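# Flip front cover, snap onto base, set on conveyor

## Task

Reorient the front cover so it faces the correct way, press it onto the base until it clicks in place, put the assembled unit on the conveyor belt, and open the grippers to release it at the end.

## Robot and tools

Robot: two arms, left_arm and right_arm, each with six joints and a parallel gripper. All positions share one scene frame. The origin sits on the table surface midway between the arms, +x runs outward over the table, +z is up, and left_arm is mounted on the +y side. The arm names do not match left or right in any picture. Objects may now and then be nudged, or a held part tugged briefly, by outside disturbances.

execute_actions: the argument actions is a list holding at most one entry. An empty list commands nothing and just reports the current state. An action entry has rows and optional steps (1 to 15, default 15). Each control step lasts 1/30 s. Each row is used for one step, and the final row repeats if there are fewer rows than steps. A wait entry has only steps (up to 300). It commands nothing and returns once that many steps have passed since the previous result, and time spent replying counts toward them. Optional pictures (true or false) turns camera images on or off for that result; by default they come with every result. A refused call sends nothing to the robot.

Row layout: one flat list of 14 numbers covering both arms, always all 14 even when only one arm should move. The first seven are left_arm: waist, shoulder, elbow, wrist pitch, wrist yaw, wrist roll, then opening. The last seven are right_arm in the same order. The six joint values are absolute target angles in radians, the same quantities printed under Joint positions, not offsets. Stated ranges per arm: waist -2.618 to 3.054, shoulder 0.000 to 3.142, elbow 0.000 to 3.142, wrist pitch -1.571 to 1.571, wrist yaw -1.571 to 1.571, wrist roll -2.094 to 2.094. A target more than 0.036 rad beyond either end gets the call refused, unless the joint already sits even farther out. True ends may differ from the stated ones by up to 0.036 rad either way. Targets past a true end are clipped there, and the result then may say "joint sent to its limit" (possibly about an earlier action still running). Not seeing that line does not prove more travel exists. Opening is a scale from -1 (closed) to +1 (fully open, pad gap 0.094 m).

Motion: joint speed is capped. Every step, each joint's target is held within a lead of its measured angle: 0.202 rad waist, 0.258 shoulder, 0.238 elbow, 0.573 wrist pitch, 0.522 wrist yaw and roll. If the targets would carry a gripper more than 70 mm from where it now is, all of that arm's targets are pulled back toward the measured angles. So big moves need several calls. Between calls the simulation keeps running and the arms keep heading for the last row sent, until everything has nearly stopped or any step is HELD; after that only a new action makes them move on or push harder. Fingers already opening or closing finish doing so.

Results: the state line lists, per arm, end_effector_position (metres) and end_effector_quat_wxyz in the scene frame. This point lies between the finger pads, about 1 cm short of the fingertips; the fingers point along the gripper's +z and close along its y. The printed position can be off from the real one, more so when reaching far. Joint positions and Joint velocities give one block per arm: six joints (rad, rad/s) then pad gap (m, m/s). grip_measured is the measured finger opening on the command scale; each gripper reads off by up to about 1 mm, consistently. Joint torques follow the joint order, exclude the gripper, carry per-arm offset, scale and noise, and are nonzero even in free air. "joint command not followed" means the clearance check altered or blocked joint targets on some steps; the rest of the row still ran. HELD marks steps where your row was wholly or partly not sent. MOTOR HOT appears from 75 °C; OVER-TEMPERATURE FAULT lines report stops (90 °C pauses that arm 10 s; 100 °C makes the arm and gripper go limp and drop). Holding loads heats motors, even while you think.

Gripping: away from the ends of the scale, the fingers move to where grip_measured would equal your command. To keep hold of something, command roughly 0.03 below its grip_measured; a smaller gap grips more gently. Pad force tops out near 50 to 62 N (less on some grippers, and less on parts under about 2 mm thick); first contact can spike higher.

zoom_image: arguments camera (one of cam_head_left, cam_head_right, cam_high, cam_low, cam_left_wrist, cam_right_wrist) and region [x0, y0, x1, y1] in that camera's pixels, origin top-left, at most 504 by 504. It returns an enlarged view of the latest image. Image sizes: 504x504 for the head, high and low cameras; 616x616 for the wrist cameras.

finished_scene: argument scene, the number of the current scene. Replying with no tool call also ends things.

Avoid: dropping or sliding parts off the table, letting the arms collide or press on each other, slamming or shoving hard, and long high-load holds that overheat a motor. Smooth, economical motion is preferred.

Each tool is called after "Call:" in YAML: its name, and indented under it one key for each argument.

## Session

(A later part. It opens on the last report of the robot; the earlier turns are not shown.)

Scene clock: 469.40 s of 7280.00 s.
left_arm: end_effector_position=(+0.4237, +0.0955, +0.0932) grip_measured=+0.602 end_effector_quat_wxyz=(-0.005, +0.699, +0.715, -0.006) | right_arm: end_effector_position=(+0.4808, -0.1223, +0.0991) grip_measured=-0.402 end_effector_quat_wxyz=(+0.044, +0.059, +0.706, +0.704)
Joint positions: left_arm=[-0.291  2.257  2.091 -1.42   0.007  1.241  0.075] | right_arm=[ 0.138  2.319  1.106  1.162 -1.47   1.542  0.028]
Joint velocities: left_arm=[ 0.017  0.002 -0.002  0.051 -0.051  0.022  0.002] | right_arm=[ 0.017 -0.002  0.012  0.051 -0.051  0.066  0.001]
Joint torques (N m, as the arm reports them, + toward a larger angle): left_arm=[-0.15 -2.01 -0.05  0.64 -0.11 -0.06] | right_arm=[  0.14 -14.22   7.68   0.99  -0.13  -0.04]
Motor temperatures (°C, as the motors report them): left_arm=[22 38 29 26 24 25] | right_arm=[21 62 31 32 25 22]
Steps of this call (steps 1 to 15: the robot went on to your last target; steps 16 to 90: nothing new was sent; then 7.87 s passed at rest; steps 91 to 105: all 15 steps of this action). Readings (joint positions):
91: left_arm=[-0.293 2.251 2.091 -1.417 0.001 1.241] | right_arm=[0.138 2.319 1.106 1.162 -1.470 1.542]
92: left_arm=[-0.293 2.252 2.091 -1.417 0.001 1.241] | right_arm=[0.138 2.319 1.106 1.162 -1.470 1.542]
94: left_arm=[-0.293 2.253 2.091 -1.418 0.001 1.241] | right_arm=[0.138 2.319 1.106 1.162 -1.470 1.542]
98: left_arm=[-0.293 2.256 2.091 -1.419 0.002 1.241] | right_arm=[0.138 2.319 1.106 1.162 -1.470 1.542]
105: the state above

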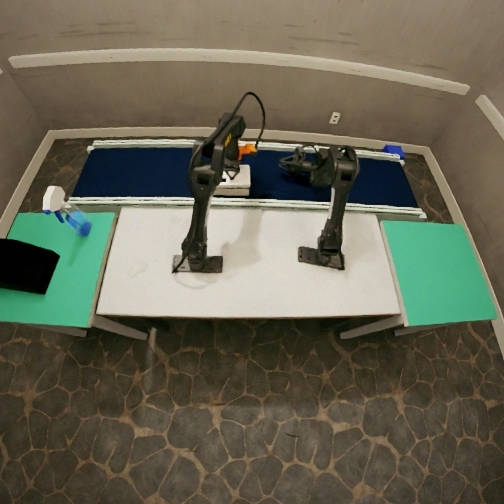

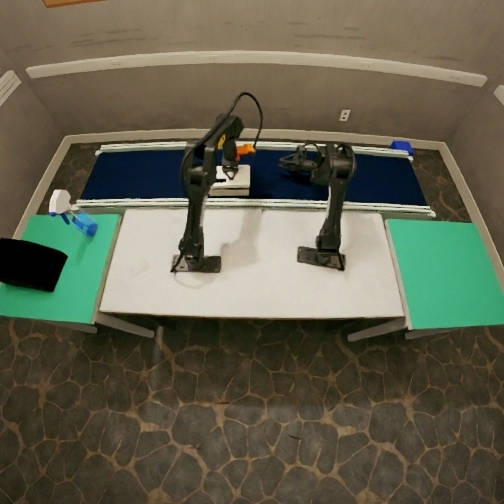

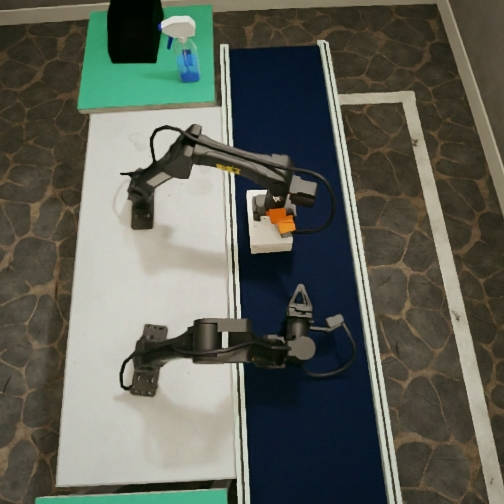

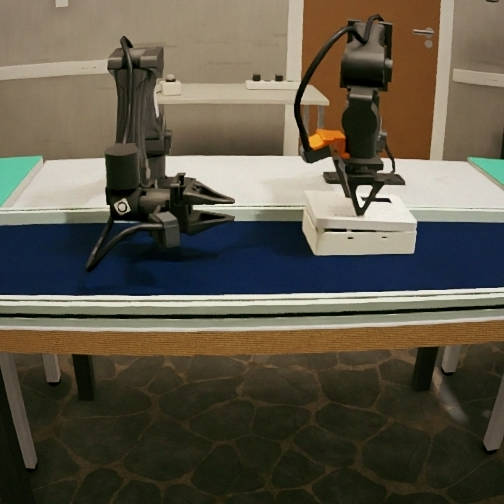

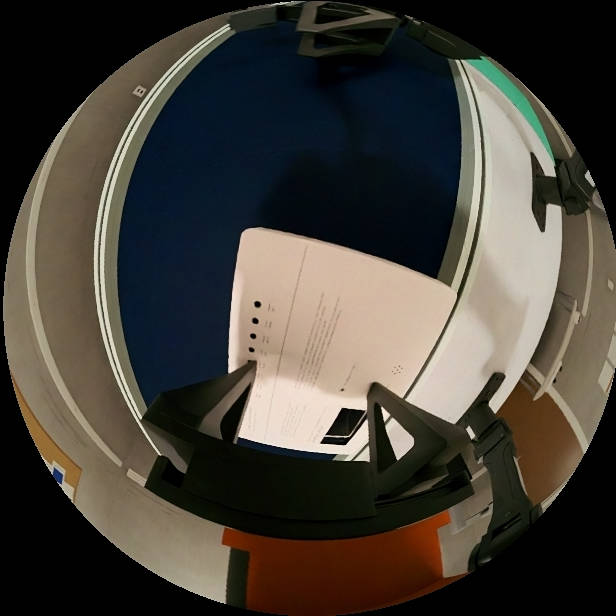

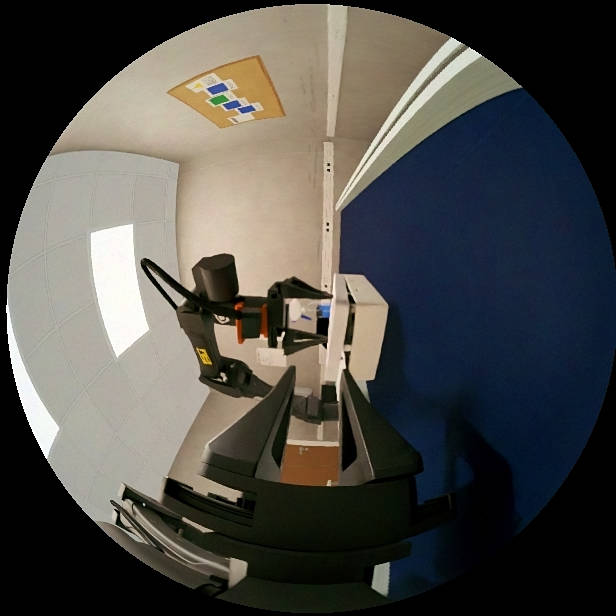

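Call:
execute_actions:
  actions:
    - {"rows":[[-0.29,2.33,2.04,-1.41,0,1.24,0.6,0.165,2.31,1.11,1.15,-1.47,1.535,-0.4],[-0.29,2.3,2.06,-1.41,0,1.24,0.6,0.19,2.31,1.11,1.14,-1.46,1.535,-0.4],[-0.29,2.27,2.08,-1.41,0,1.24,0.6,0.215,2.31,1.11,1.13,-1.45,1.535,-0.4],[-0.29,2.25,2.09,-1.41,0,1.24,0.6,0.24,2.31,1.11,1.12,-1.44,1.535,-0.4],[-0.29,2.23,2.09,-1.41,0,1.24,0.6,0.265,2.31,1.11,1.11,-1.43,1.535,-0.4],[-0.29,2.22,2.09,-1.41,0,1.24,0.6,0.29,2.31,1.11,1.1,-1.42,1.535,-0.4],[-0.29,2.21,2.09,-1.41,0,1.24,0.6,0.315,2.31,1.11,1.09,-1.41,1.535,-0.4],[-0.29,2.2,2.09,-1.41,0,1.24,0.6,0.34,2.31,1.11,1.09,-1.4,1.535,-0.4],[-0.29,2.19,2.09,-1.41,0,1.24,0.6,0.365,2.31,1.11,1.09,-1.39,1.535,-0.4],[-0.29,2.19,2.09,-1.41,0,1.24,0.6,0.385,2.31,1.11,1.09,-1.38,1.535,-0.4],[-0.29,2.19,2.09,-1.41,0,1.24,0.6,0.405,2.31,1.11,1.09,-1.38,1.535,-0.4],[-0.29,2.19,2.09,-1.41,0,1.24,0.6,0.42,2.31,1.11,1.09,-1.38,1.535,-0.4],[-0.29,2.19,2.09,-1.41,0,1.24,0.6,0.43,2.31,1.11,1.09,-1.38,1.535,-0.4],[-0.29,2.19,2.09,-1.41,0,1.24,0.6,0.438,2.31,1.11,1.09,-1.38,1.535,-0.4],[-0.29,2.19,2.09,-1.41,0,1.24,0.6,0.445,2.31,1.11,1.09,-1.38,1.535,-0.4]]}
  pictures: false

Call:
execute_actions:
  actions:
    - {"steps":20}

Call:
zoom_image:
  camera: "cam_low"
  region: [240,130,440,270]

Call:
zoom_image:
  camera: "cam_right_wrist"
  region: [300,220,480,440]

Scene clock: 483.80 s of 7280.00 s.
left_arm: end_effector_position=(+0.4248, +0.0957, +0.1140) grip_measured=+0.602 end_effector_quat_wxyz=(+0.017, +0.699, +0.715, +0.006) | right_arm: end_effector_position=(+0.4254, +0.0019, +0.0930) grip_measured=-0.402 end_effector_quat_wxyz=(-0.057, -0.005, +0.713, +0.698)
Joint positions: left_arm=[-0.291  2.207  2.092 -1.419  0.005  1.241  0.075] | right_arm=[ 0.439  2.319  1.106  1.107 -1.401  1.542  0.028]
Joint velocities: left_arm=[-0.017 -0.056  0.007  0.022 -0.007 -0.125  0.001] | right_arm=[ 0.286 -0.002 -0.012  0.022  0.037 -0.022 -0.   ]
Joint torques (N m, as the arm reports them, + toward a larger angle): left_arm=[  0.09 -11.29   5.37   0.69  -0.07  -0.06] | right_arm=[ -1.07 -13.37   6.41   0.97   0.06  -0.05]
Motor temperatures (°C, as the motors report them): left_arm=[22 36 28 26 24 25] | right_arm=[21 62 31 32 25 22]
Steps of this call (steps 1 to 15: the robot went on to your last target; steps 16 to 90: nothing new was sent; then 10.90 s passed at rest; steps 91 to 105: all 15 steps of this action). Readings (joint positions):
91: left_arm=[-0.291 2.257 2.091 -1.420 0.007 1.241] | right_arm=[0.139 2.319 1.106 1.162 -1.470 1.542]
92: left_arm=[-0.291 2.254 2.092 -1.420 0.007 1.241] | right_arm=[0.144 2.319 1.106 1.161 -1.468 1.542]
94: left_arm=[-0.291 2.250 2.092 -1.419 0.007 1.241] | right_arm=[0.169 2.319 1.106 1.154 -1.460 1.542]
98: left_arm=[-0.291 2.244 2.092 -1.419 0.006 1.241] | right_arm=[0.277 2.319 1.106 1.128 -1.434 1.542]
105: the state above

Scene clock: 484.47 s of 7280.00 s.
left_arm: end_effector_position=(+0.4249, +0.0958, +0.1145) grip_measured=+0.602 end_effector_quat_wxyz=(+0.018, +0.699, +0.715, +0.006) | right_arm: end_effector_position=(+0.4248, +0.0061, +0.0924) grip_measured=-0.402 end_effector_quat_wxyz=(-0.058, -0.003, +0.714, +0.698)
Joint positions: left_arm=[-0.291  2.206  2.092 -1.419  0.004  1.241  0.075] | right_arm=[ 0.45   2.319  1.106  1.103 -1.388  1.542  0.028]
Joint velocities: left_arm=[-0.007 -0.017  0.017  0.051  0.022 -0.022  0.   ] | right_arm=[ 0.012 -0.002 -0.012  0.051  0.066 -0.051  0.   ]
Joint torques (N m, as the arm reports them, + toward a larger angle): left_arm=[  0.09 -11.55   5.44   0.72  -0.06  -0.06] | right_arm=[ -0.42 -13.38   6.41   0.95   0.    -0.04]
Motor temperatures (°C, as the motors report them): left_arm=[22 36 28 26 24 25] | right_arm=[21 62 31 32 25 22]
Steps of this call (steps 1 to 20: the robot went on to your last target). Readings (joint positions):
1: left_arm=[-0.291 2.207 2.092 -1.419 0.005 1.241] | right_arm=[0.447 2.319 1.106 1.106 -1.400 1.542]
2: left_arm=[-0.291 2.206 2.092 -1.419 0.005 1.241] | right_arm=[0.451 2.319 1.106 1.106 -1.399 1.542]
4: left_arm=[-0.291 2.206 2.092 -1.419 0.004 1.241] | right_arm=[0.451 2.319 1.106 1.104 -1.395 1.542]
8: left_arm=[-0.291 2.206 2.092 -1.419 0.004 1.241] | right_arm=[0.450 2.319 1.106 1.104 -1.390 1.542]
20: the state above

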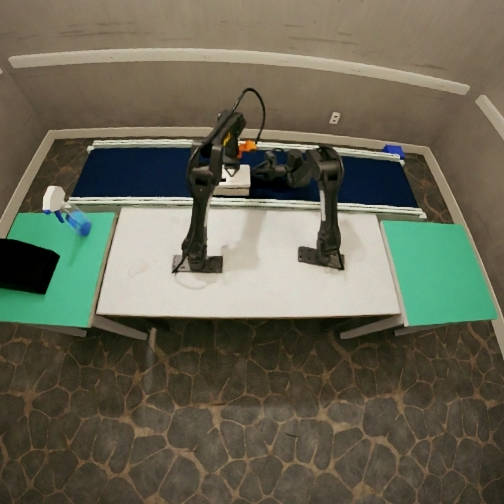

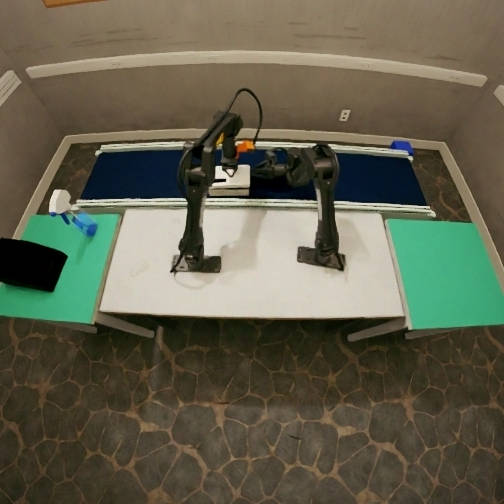

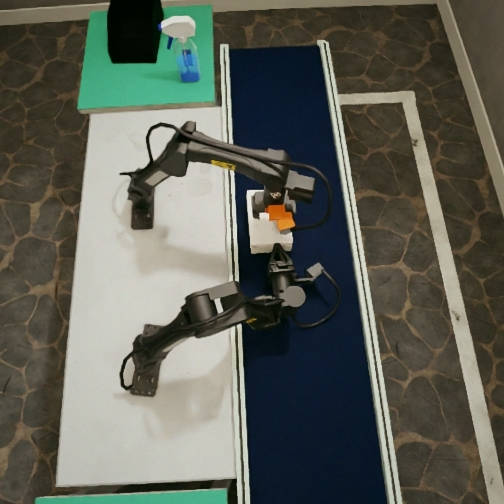

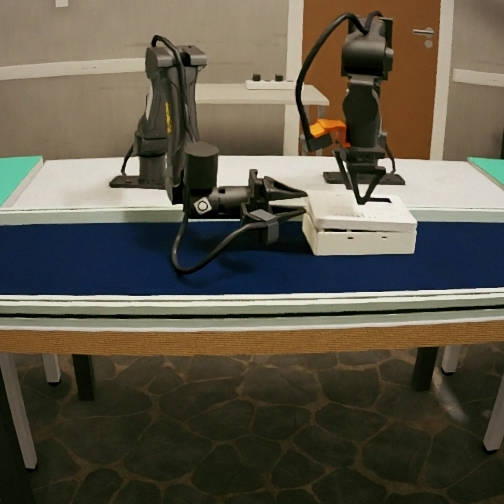

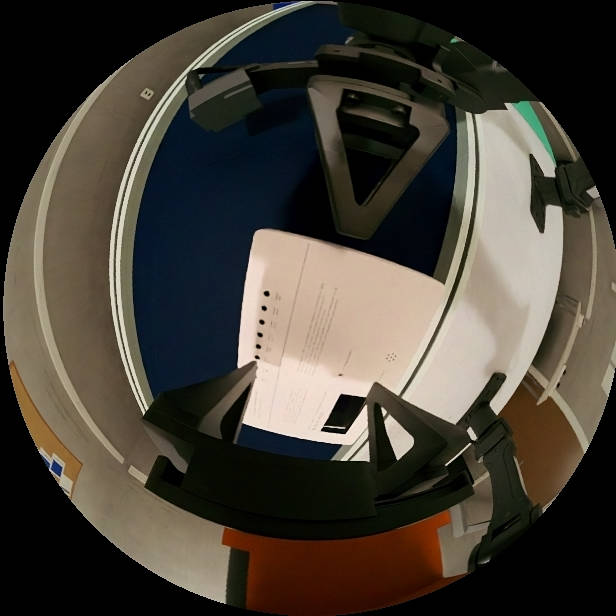

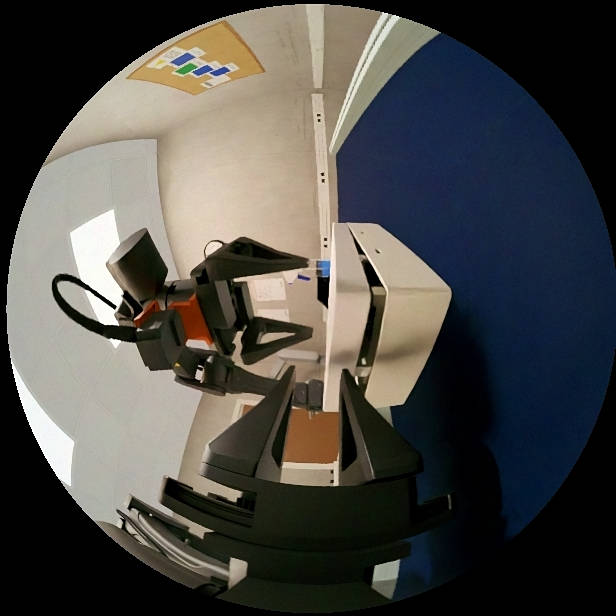

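Region (240, 130, 440, 270) of cam_low's 504x504 image, scaled by 2.520, with more detail than that image has; it fills the top 353 rows of this view, and the rest is white.

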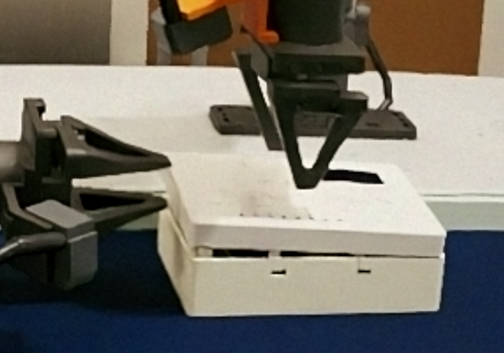

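Region (300, 220, 480, 440) of cam_right_wrist's 616x616 image, scaled by 2.291, with more detail than that image has; it fills the left 412 columns of this view, and the rest is white.

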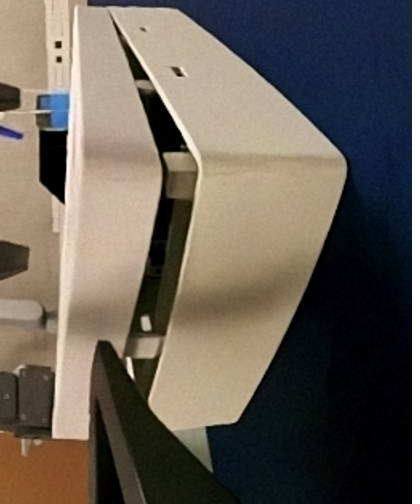

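Advance to y≈0.016.

Call:
execute_actions:
  actions:
    - {"rows":[[-0.29,2.19,2.09,-1.41,0,1.24,0.6,0.455,2.31,1.11,1.09,-1.376,1.535,-0.35],[-0.29,2.19,2.09,-1.41,0,1.24,0.6,0.459,2.31,1.11,1.09,-1.372,1.535,-0.33],[-0.29,2.19,2.09,-1.41,0,1.24,0.6,0.462,2.31,1.11,1.09,-1.368,1.535,-0.33],[-0.29,2.19,2.09,-1.41,0,1.24,0.6,0.465,2.31,1.11,1.09,-1.364,1.535,-0.33],[-0.29,2.19,2.09,-1.41,0,1.24,0.6,0.468,2.31,1.11,1.09,-1.36,1.535,-0.33],[-0.29,2.19,2.09,-1.41,0,1.24,0.6,0.471,2.31,1.11,1.09,-1.355,1.535,-0.33],[-0.29,2.19,2.09,-1.41,0,1.24,0.6,0.474,2.31,1.11,1.09,-1.35,1.535,-0.33],[-0.29,2.19,2.09,-1.41,0,1.24,0.6,0.477,2.31,1.11,1.09,-1.345,1.535,-0.33],[-0.29,2.19,2.09,-1.41,0,1.24,0.6,0.48,2.31,1.11,1.09,-1.34,1.535,-0.33],[-0.29,2.19,2.09,-1.41,0,1.24,0.6,0.482,2.31,1.11,1.09,-1.335,1.535,-0.33]]}
  pictures: false

Call:
execute_actions:
  actions:
    - {"steps":10}

Call:
zoom_image:
  camera: "cam_low"
  region: [240,130,440,270]

Scene clock: 494.60 s of 7280.00 s.
left_arm: end_effector_position=(+0.4249, +0.0958, +0.1145) grip_measured=+0.602 end_effector_quat_wxyz=(+0.018, +0.699, +0.715, +0.006) | right_arm: end_effector_position=(+0.4248, +0.0157, +0.0915) grip_measured=-0.331 end_effector_quat_wxyz=(-0.052, +0.003, +0.716, +0.696)
Joint positions: left_arm=[-0.291  2.206  2.092 -1.419  0.004  1.241  0.075] | right_arm=[ 0.474  2.319  1.106  1.102 -1.348  1.542  0.031]
Joint velocities: left_arm=[-0.002  0.002  0.007  0.007  0.037  0.022  0.   ] | right_arm=[-0.007  0.002 -0.007  0.051  0.007 -0.066 -0.   ]
Joint torques (N m, as the arm reports them, + toward a larger angle): left_arm=[  0.08 -11.5    5.42   0.72  -0.06  -0.06] | right_arm=[  0.7  -13.36   6.48   0.99   0.    -0.05]
Motor temperatures (°C, as the motors report them): left_arm=[22 41 29 26 24 25] | right_arm=[21 62 31 32 25 22]
Steps of this call (steps 1 to 15: the robot went on to your last target; steps 16 to 90: nothing new was sent; then 6.63 s passed at rest; steps 91 to 105: all 15 steps of this action). Readings (joint positions):
91: left_arm=[-0.291 2.206 2.092 -1.419 0.004 1.241] | right_arm=[0.450 2.319 1.106 1.103 -1.387 1.542]
92: left_arm=[-0.291 2.206 2.092 -1.419 0.004 1.241] | right_arm=[0.450 2.319 1.106 1.103 -1.386 1.542]
94: left_arm=[-0.291 2.206 2.092 -1.419 0.004 1.241] | right_arm=[0.451 2.319 1.106 1.103 -1.381 1.542]
98: left_arm=[-0.291 2.206 2.092 -1.419 0.004 1.241] | right_arm=[0.459 2.319 1.106 1.103 -1.368 1.542]
105: the state above

Scene clock: 494.93 s of 7280.00 s.
left_arm: end_effector_position=(+0.4249, +0.0958, +0.1145) grip_measured=+0.602 end_effector_quat_wxyz=(+0.018, +0.699, +0.715, +0.006) | right_arm: end_effector_position=(+0.4257, +0.0157, +0.0914) grip_measured=-0.331 end_effector_quat_wxyz=(-0.050, +0.005, +0.716, +0.696)
Joint positions: left_arm=[-0.291  2.206  2.092 -1.419  0.004  1.241  0.075] | right_arm=[ 0.474  2.319  1.106  1.102 -1.343  1.542  0.031]
Joint velocities: left_arm=[-0.027  0.017  0.002  0.007  0.007  0.051  0.002] | right_arm=[-0.002 -0.017  0.002 -0.007  0.007 -0.007  0.001]
Joint torques (N m, as the arm reports them, + toward a larger angle): left_arm=[  0.1  -11.49   5.43   0.73  -0.06  -0.06] | right_arm=[  0.65 -13.47   6.46   0.99   0.01  -0.05]
Motor temperatures (°C, as the motors report them): left_arm=[22 41 29 26 24 25] | right_arm=[21 62 31 32 25 22]
Steps of this call (steps 1 to 10: the robot went on to your last target). Readings (joint positions):
1: left_arm=[-0.291 2.206 2.092 -1.419 0.004 1.241] | right_arm=[0.474 2.319 1.106 1.102 -1.347 1.542]
2: left_arm=[-0.291 2.206 2.092 -1.419 0.004 1.241] | right_arm=[0.474 2.319 1.106 1.102 -1.346 1.542]
4: left_arm=[-0.291 2.206 2.092 -1.419 0.004 1.241] | right_arm=[0.474 2.319 1.106 1.102 -1.344 1.542]
8: left_arm=[-0.291 2.206 2.092 -1.419 0.004 1.241] | right_arm=[0.474 2.319 1.106 1.102 -1.343 1.542]
10: the state above

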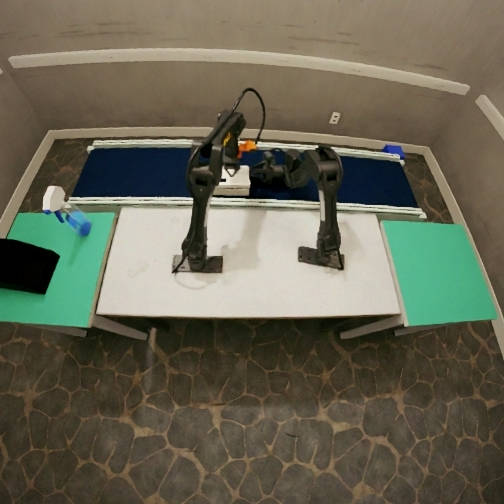

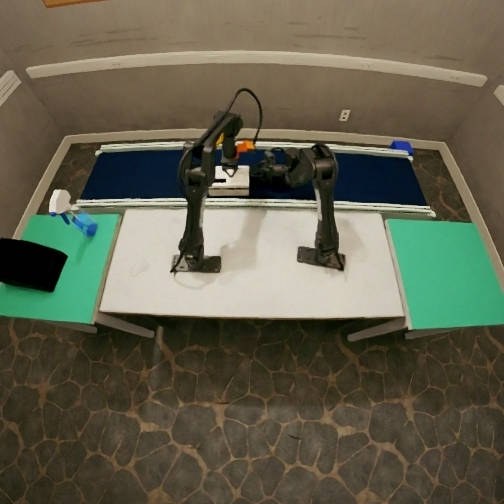

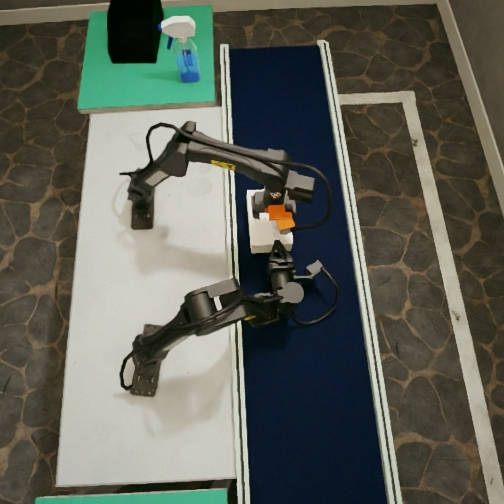

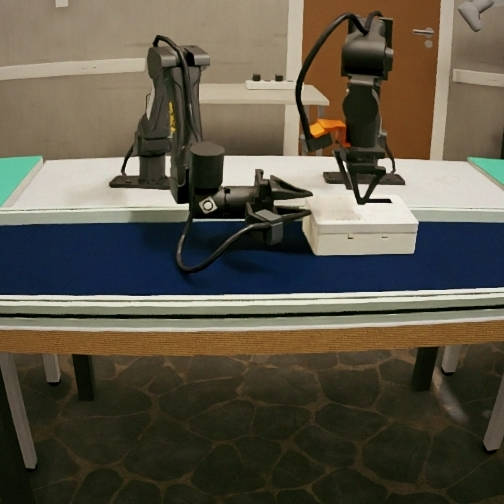

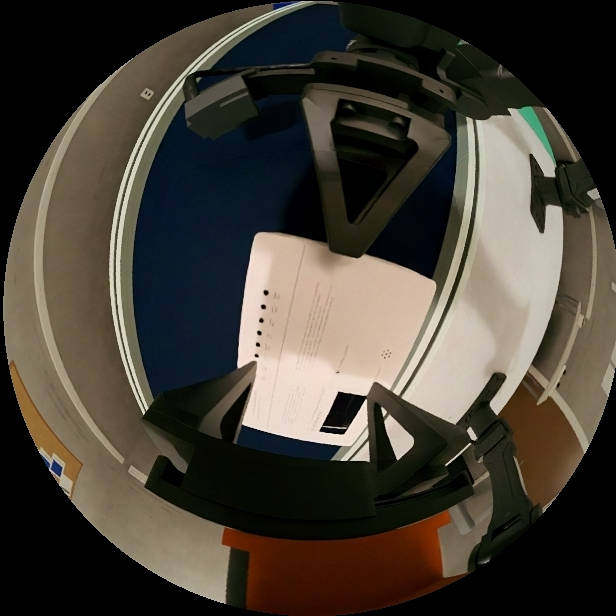

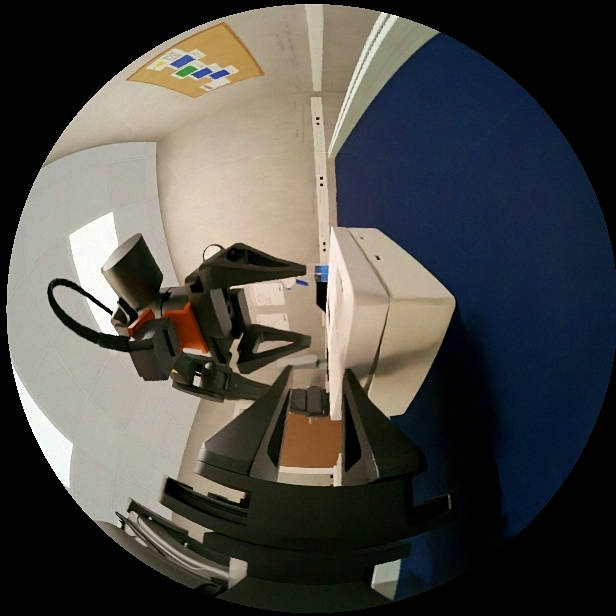

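Region (240, 130, 440, 270) of cam_low's 504x504 image, scaled by 2.520, with more detail than that image has; it fills the top 353 rows of this view, and the rest is white.

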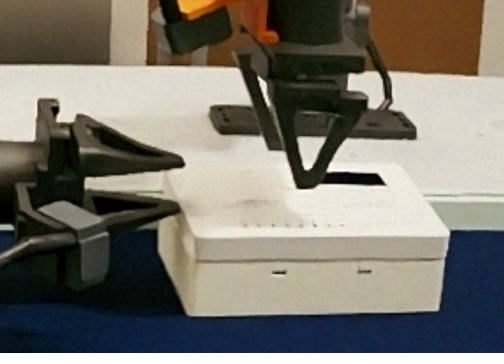

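Dropped in. Retract right and press.

Call:
execute_actions:
  actions:
    - {"rows":[[-0.3,2.21,2.09,-1.41,0,1.24,0.6,0.46,2.31,1.11,1.09,-1.35,1.535,-0.33],[-0.305,2.218,2.09,-1.41,0,1.24,0.6,0.445,2.31,1.11,1.09,-1.36,1.535,-0.33],[-0.31,2.226,2.09,-1.41,0,1.24,0.6,0.43,2.31,1.11,1.09,-1.37,1.535,-0.33],[-0.31,2.234,2.09,-1.41,0,1.24,0.6,0.41,2.31,1.11,1.09,-1.38,1.535,-0.33],[-0.31,2.242,2.09,-1.4,0,1.24,0.6,0.39,2.31,1.11,1.09,-1.39,1.535,-0.33],[-0.31,2.25,2.09,-1.39,0,1.24,0.6,0.37,2.31,1.11,1.09,-1.4,1.535,-0.33],[-0.31,2.257,2.09,-1.38,0,1.24,0.6,0.35,2.31,1.11,1.09,-1.41,1.535,-0.33],[-0.31,2.264,2.09,-1.38,0,1.24,0.6,0.33,2.31,1.11,1.09,-1.42,1.535,-0.33],[-0.31,2.27,2.09,-1.38,0,1.24,0.6,0.31,2.31,1.11,1.09,-1.43,1.535,-0.33],[-0.31,2.276,2.09,-1.38,0,1.24,0.6,0.3,2.31,1.11,1.09,-1.43,1.535,-0.33],[-0.31,2.282,2.085,-1.38,0,1.24,0.6,0.3,2.31,1.11,1.09,-1.43,1.535,-0.33],[-0.31,2.29,2.08,-1.38,0,1.24,0.6,0.3,2.31,1.11,1.09,-1.43,1.535,-0.33],[-0.31,2.3,2.075,-1.38,0,1.24,0.6,0.3,2.31,1.11,1.09,-1.43,1.535,-0.33],[-0.31,2.31,2.07,-1.38,0,1.24,0.6,0.3,2.31,1.11,1.09,-1.43,1.535,-0.33],[-0.31,2.32,2.065,-1.38,0,1.24,0.6,0.3,2.31,1.11,1.09,-1.43,1.535,-0.33]]}
  pictures: false

Call:
execute_actions:
  actions:
    - {"rows":[[-0.31,2.33,2.055,-1.38,0,1.24,0.6,0.3,2.31,1.11,1.09,-1.43,1.535,-0.33],[-0.31,2.34,2.045,-1.38,0,1.24,0.6,0.3,2.31,1.11,1.09,-1.43,1.535,-0.33],[-0.31,2.35,2.04,-1.38,0,1.24,0.6,0.3,2.31,1.11,1.09,-1.43,1.535,-0.33],[-0.31,2.36,2.035,-1.38,0,1.24,0.6,0.3,2.31,1.11,1.09,-1.43,1.535,-0.33],[-0.31,2.37,2.03,-1.38,0,1.24,0.6,0.3,2.31,1.11,1.09,-1.43,1.535,-0.33]],"steps":12}
  pictures: false

Call:
execute_actions:
  actions:
    - {"rows":[[-0.31,2.33,2.06,-1.38,0,1.24,0.6,0.3,2.31,1.11,1.09,-1.43,1.535,-0.33],[-0.31,2.29,2.08,-1.38,0,1.24,0.6,0.3,2.31,1.11,1.09,-1.43,1.535,-0.33],[-0.31,2.26,2.09,-1.38,0,1.24,0.6,0.3,2.31,1.11,1.09,-1.43,1.535,-0.33],[-0.31,2.24,2.09,-1.38,0,1.24,0.6,0.3,2.31,1.11,1.09,-1.43,1.535,-0.33],[-0.31,2.22,2.09,-1.38,0,1.24,0.6,0.3,2.31,1.11,1.09,-1.43,1.535,-0.33],[-0.31,2.2,2.09,-1.38,0,1.24,0.6,0.3,2.31,1.11,1.09,-1.43,1.535,-0.33],[-0.31,2.18,2.09,-1.38,0,1.24,0.6,0.3,2.31,1.11,1.09,-1.43,1.535,-0.33],[-0.31,2.16,2.09,-1.38,0,1.24,0.6,0.3,2.31,1.11,1.09,-1.43,1.535,-0.33]]}

Call:
zoom_image:
  camera: "cam_low"
  region: [280,170,440,270]

Call:
zoom_image:
  camera: "cam_head_left"
  region: [190,150,280,210]

Scene clock: 515.97 s of 7280.00 s.
left_arm: end_effector_position=(+0.4261, +0.0903, +0.0883) grip_measured=+0.601 end_effector_quat_wxyz=(-0.004, +0.703, +0.711, -0.004) | right_arm: end_effector_position=(+0.4637, -0.0598, +0.0926) grip_measured=-0.331 end_effector_quat_wxyz=(-0.007, +0.051, +0.712, +0.701)
Joint positions: left_arm=[-0.302  2.269  2.092 -1.403  0.003  1.241  0.075] | right_arm=[ 0.286  2.319  1.106  1.102 -1.404  1.542  0.031]
Joint velocities: left_arm=[-0.012  0.007 -0.032  0.007  0.022 -0.007  0.   ] | right_arm=[-0.002 -0.002 -0.002  0.007 -0.051 -0.037  0.   ]
Joint torques (N m, as the arm reports them, + toward a larger angle): left_arm=[-0.52 -6.67  3.72  0.78 -0.07 -0.07] | right_arm=[  1.05 -13.37   6.4    0.96  -0.24  -0.04]
Motor temperatures (°C, as the motors report them): left_arm=[22 44 30 26 24 25] | right_arm=[21 62 31 32 25 22]
Steps of this call (steps 1 to 15: the robot went on to your last target; steps 16 to 90: nothing new was sent; then 17.53 s passed at rest; steps 91 to 105: all 15 steps of this action). Readings (joint positions):
91: left_arm=[-0.291 2.206 2.092 -1.419 0.004 1.241] | right_arm=[0.474 2.319 1.106 1.102 -1.342 1.542]
92: left_arm=[-0.291 2.206 2.092 -1.419 0.004 1.241] | right_arm=[0.472 2.319 1.106 1.102 -1.344 1.542]
94: left_arm=[-0.293 2.210 2.092 -1.419 0.004 1.241] | right_arm=[0.460 2.319 1.106 1.102 -1.352 1.542]
98: left_arm=[-0.301 2.238 2.092 -1.412 0.004 1.241] | right_arm=[0.387 2.319 1.106 1.102 -1.380 1.542]
105: the state above

Scene clock: 516.37 s of 7280.00 s.
left_arm: end_effector_position=(+0.4259, +0.0904, +0.0868) grip_measured=+0.601 end_effector_quat_wxyz=(-0.005, +0.703, +0.711, -0.004) | right_arm: end_effector_position=(+0.4600, -0.0573, +0.0928) grip_measured=-0.331 end_effector_quat_wxyz=(-0.013, +0.044, +0.712, +0.701)
Joint positions: left_arm=[-0.302  2.272  2.091 -1.403  0.003  1.241  0.075] | right_arm=[ 0.292  2.319  1.106  1.102 -1.418  1.542  0.031]
Joint velocities: left_arm=[-0.032 -0.007 -0.007  0.066 -0.022  0.007 -0.   ] | right_arm=[ 0.012 -0.007  0.007 -0.037 -0.007 -0.051  0.001]
Joint torques (N m, as the arm reports them, + toward a larger angle): left_arm=[-0.58 -3.11  0.78  0.78 -0.05 -0.06] | right_arm=[  0.64 -13.36   6.39   0.94  -0.17  -0.04]
Motor temperatures (°C, as the motors report them): left_arm=[22 44 30 26 24 25] | right_arm=[21 62 31 32 25 22]
Steps of this call (steps 1 to 12: all 12 steps of this action). Readings (joint positions):
1: left_arm=[-0.302 2.270 2.092 -1.403 0.003 1.241] | right_arm=[0.288 2.319 1.106 1.102 -1.407 1.542]
2: left_arm=[-0.302 2.270 2.092 -1.403 0.003 1.241] | right_arm=[0.290 2.319 1.106 1.102 -1.410 1.542]
4: left_arm=[-0.302 2.271 2.091 -1.403 0.003 1.241] | right_arm=[0.291 2.319 1.106 1.102 -1.413 1.542]
8: left_arm=[-0.302 2.272 2.091 -1.403 0.003 1.241] | right_arm=[0.292 2.319 1.106 1.102 -1.417 1.542]
12: the state above

Scene clock: 516.87 s of 7280.00 s.
left_arm: end_effector_position=(+0.4280, +0.0898, +0.1315) grip_measured=+0.601 end_effector_quat_wxyz=(+0.045, +0.702, +0.710, +0.021) | right_arm: end_effector_position=(+0.4598, -0.0573, +0.0928) grip_measured=-0.331 end_effector_quat_wxyz=(-0.014, +0.044, +0.712, +0.701)
Joint positions: left_arm=[-0.302  2.164  2.088 -1.396  0.003  1.241  0.075] | right_arm=[ 0.292  2.319  1.106  1.102 -1.419  1.542  0.031]
Joint velocities: left_arm=[-0.007  0.012 -0.002  0.007 -0.037  0.037  0.   ] | right_arm=[-0.002 -0.007  0.017  0.066  0.11  -0.066 -0.   ]
Joint torques (N m, as the arm reports them, + toward a larger angle): left_arm=[ -0.59 -10.25   5.62   0.93  -0.05  -0.06] | right_arm=[  0.64 -13.36   6.39   0.94  -0.17  -0.05]
Motor temperatures (°C, as the motors report them): left_arm=[22 44 30 26 24 25] | right_arm=[21 62 31 32 25 22]
Steps of this call (steps 1 to 15: all 15 steps of this action). Readings (joint positions):
1: left_arm=[-0.302 2.271 2.091 -1.403 0.003 1.241] | right_arm=[0.292 2.319 1.106 1.102 -1.418 1.542]
2: left_arm=[-0.302 2.268 2.092 -1.403 0.003 1.241] | right_arm=[0.292 2.319 1.106 1.102 -1.418 1.542]
4: left_arm=[-0.302 2.265 2.092 -1.402 0.003 1.241] | right_arm=[0.292 2.319 1.106 1.102 -1.419 1.542]
8: left_arm=[-0.302 2.238 2.089 -1.397 0.003 1.241] | right_arm=[0.292 2.319 1.106 1.102 -1.419 1.542]
15: the state above

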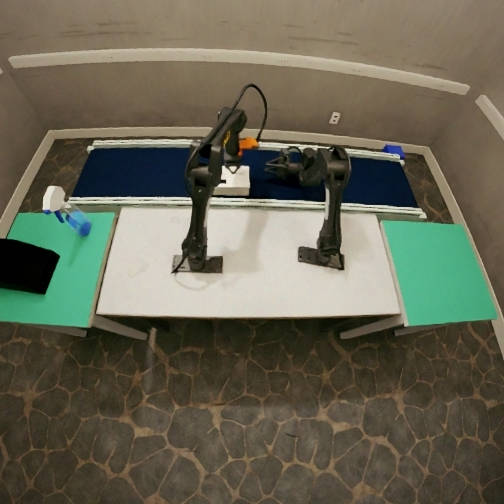

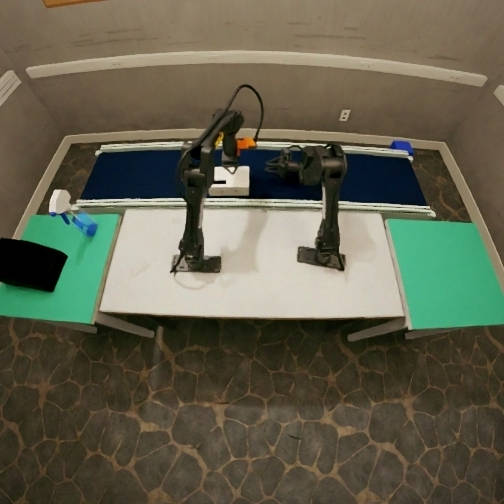

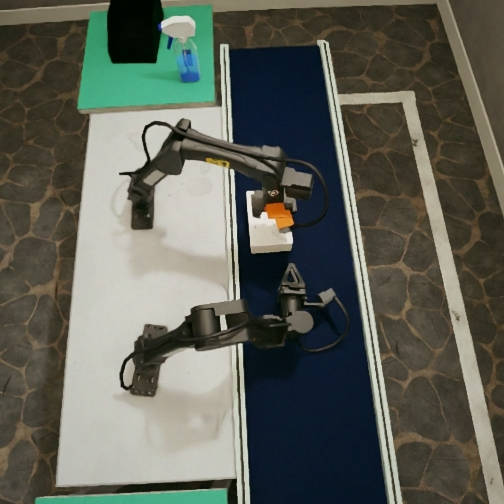

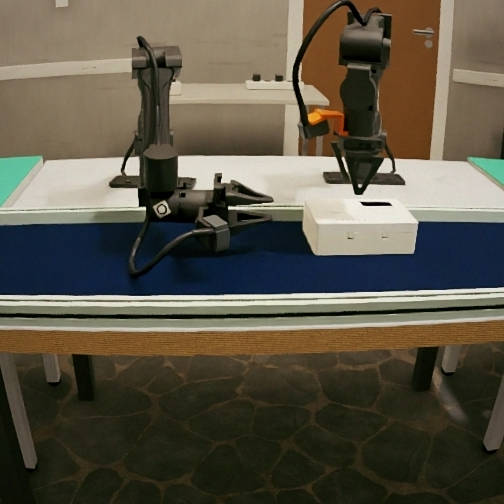

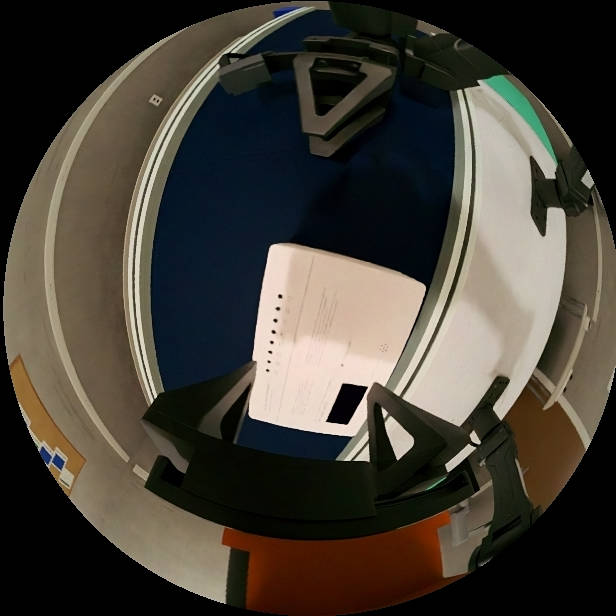

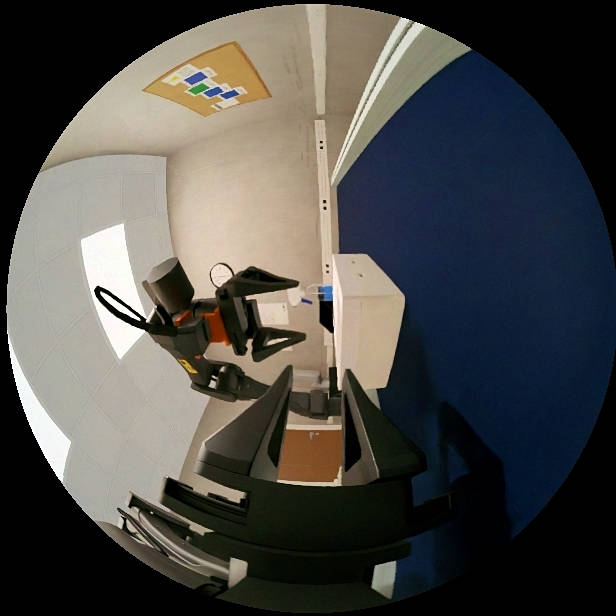

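Region (280, 170, 440, 270) of cam_low's 504x504 image, scaled by 3.150, with more detail than that image has; it fills the top 315 rows of this view, and the rest is white.

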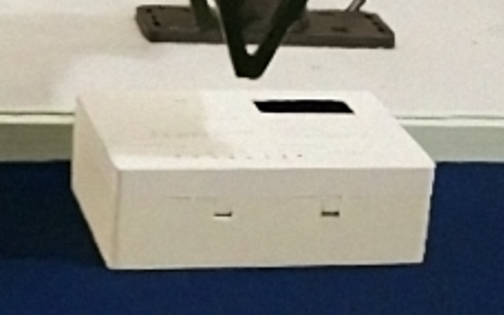

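Region (190, 150, 280, 210) of cam_head_left's 504x504 image, scaled by 5.600, with more detail than that image has.

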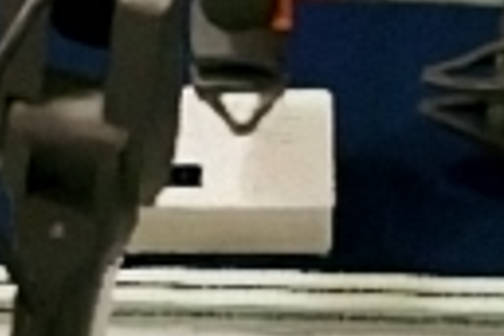

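Call:
finished_scene:
  scene: 2

The scene is finished: the task was done.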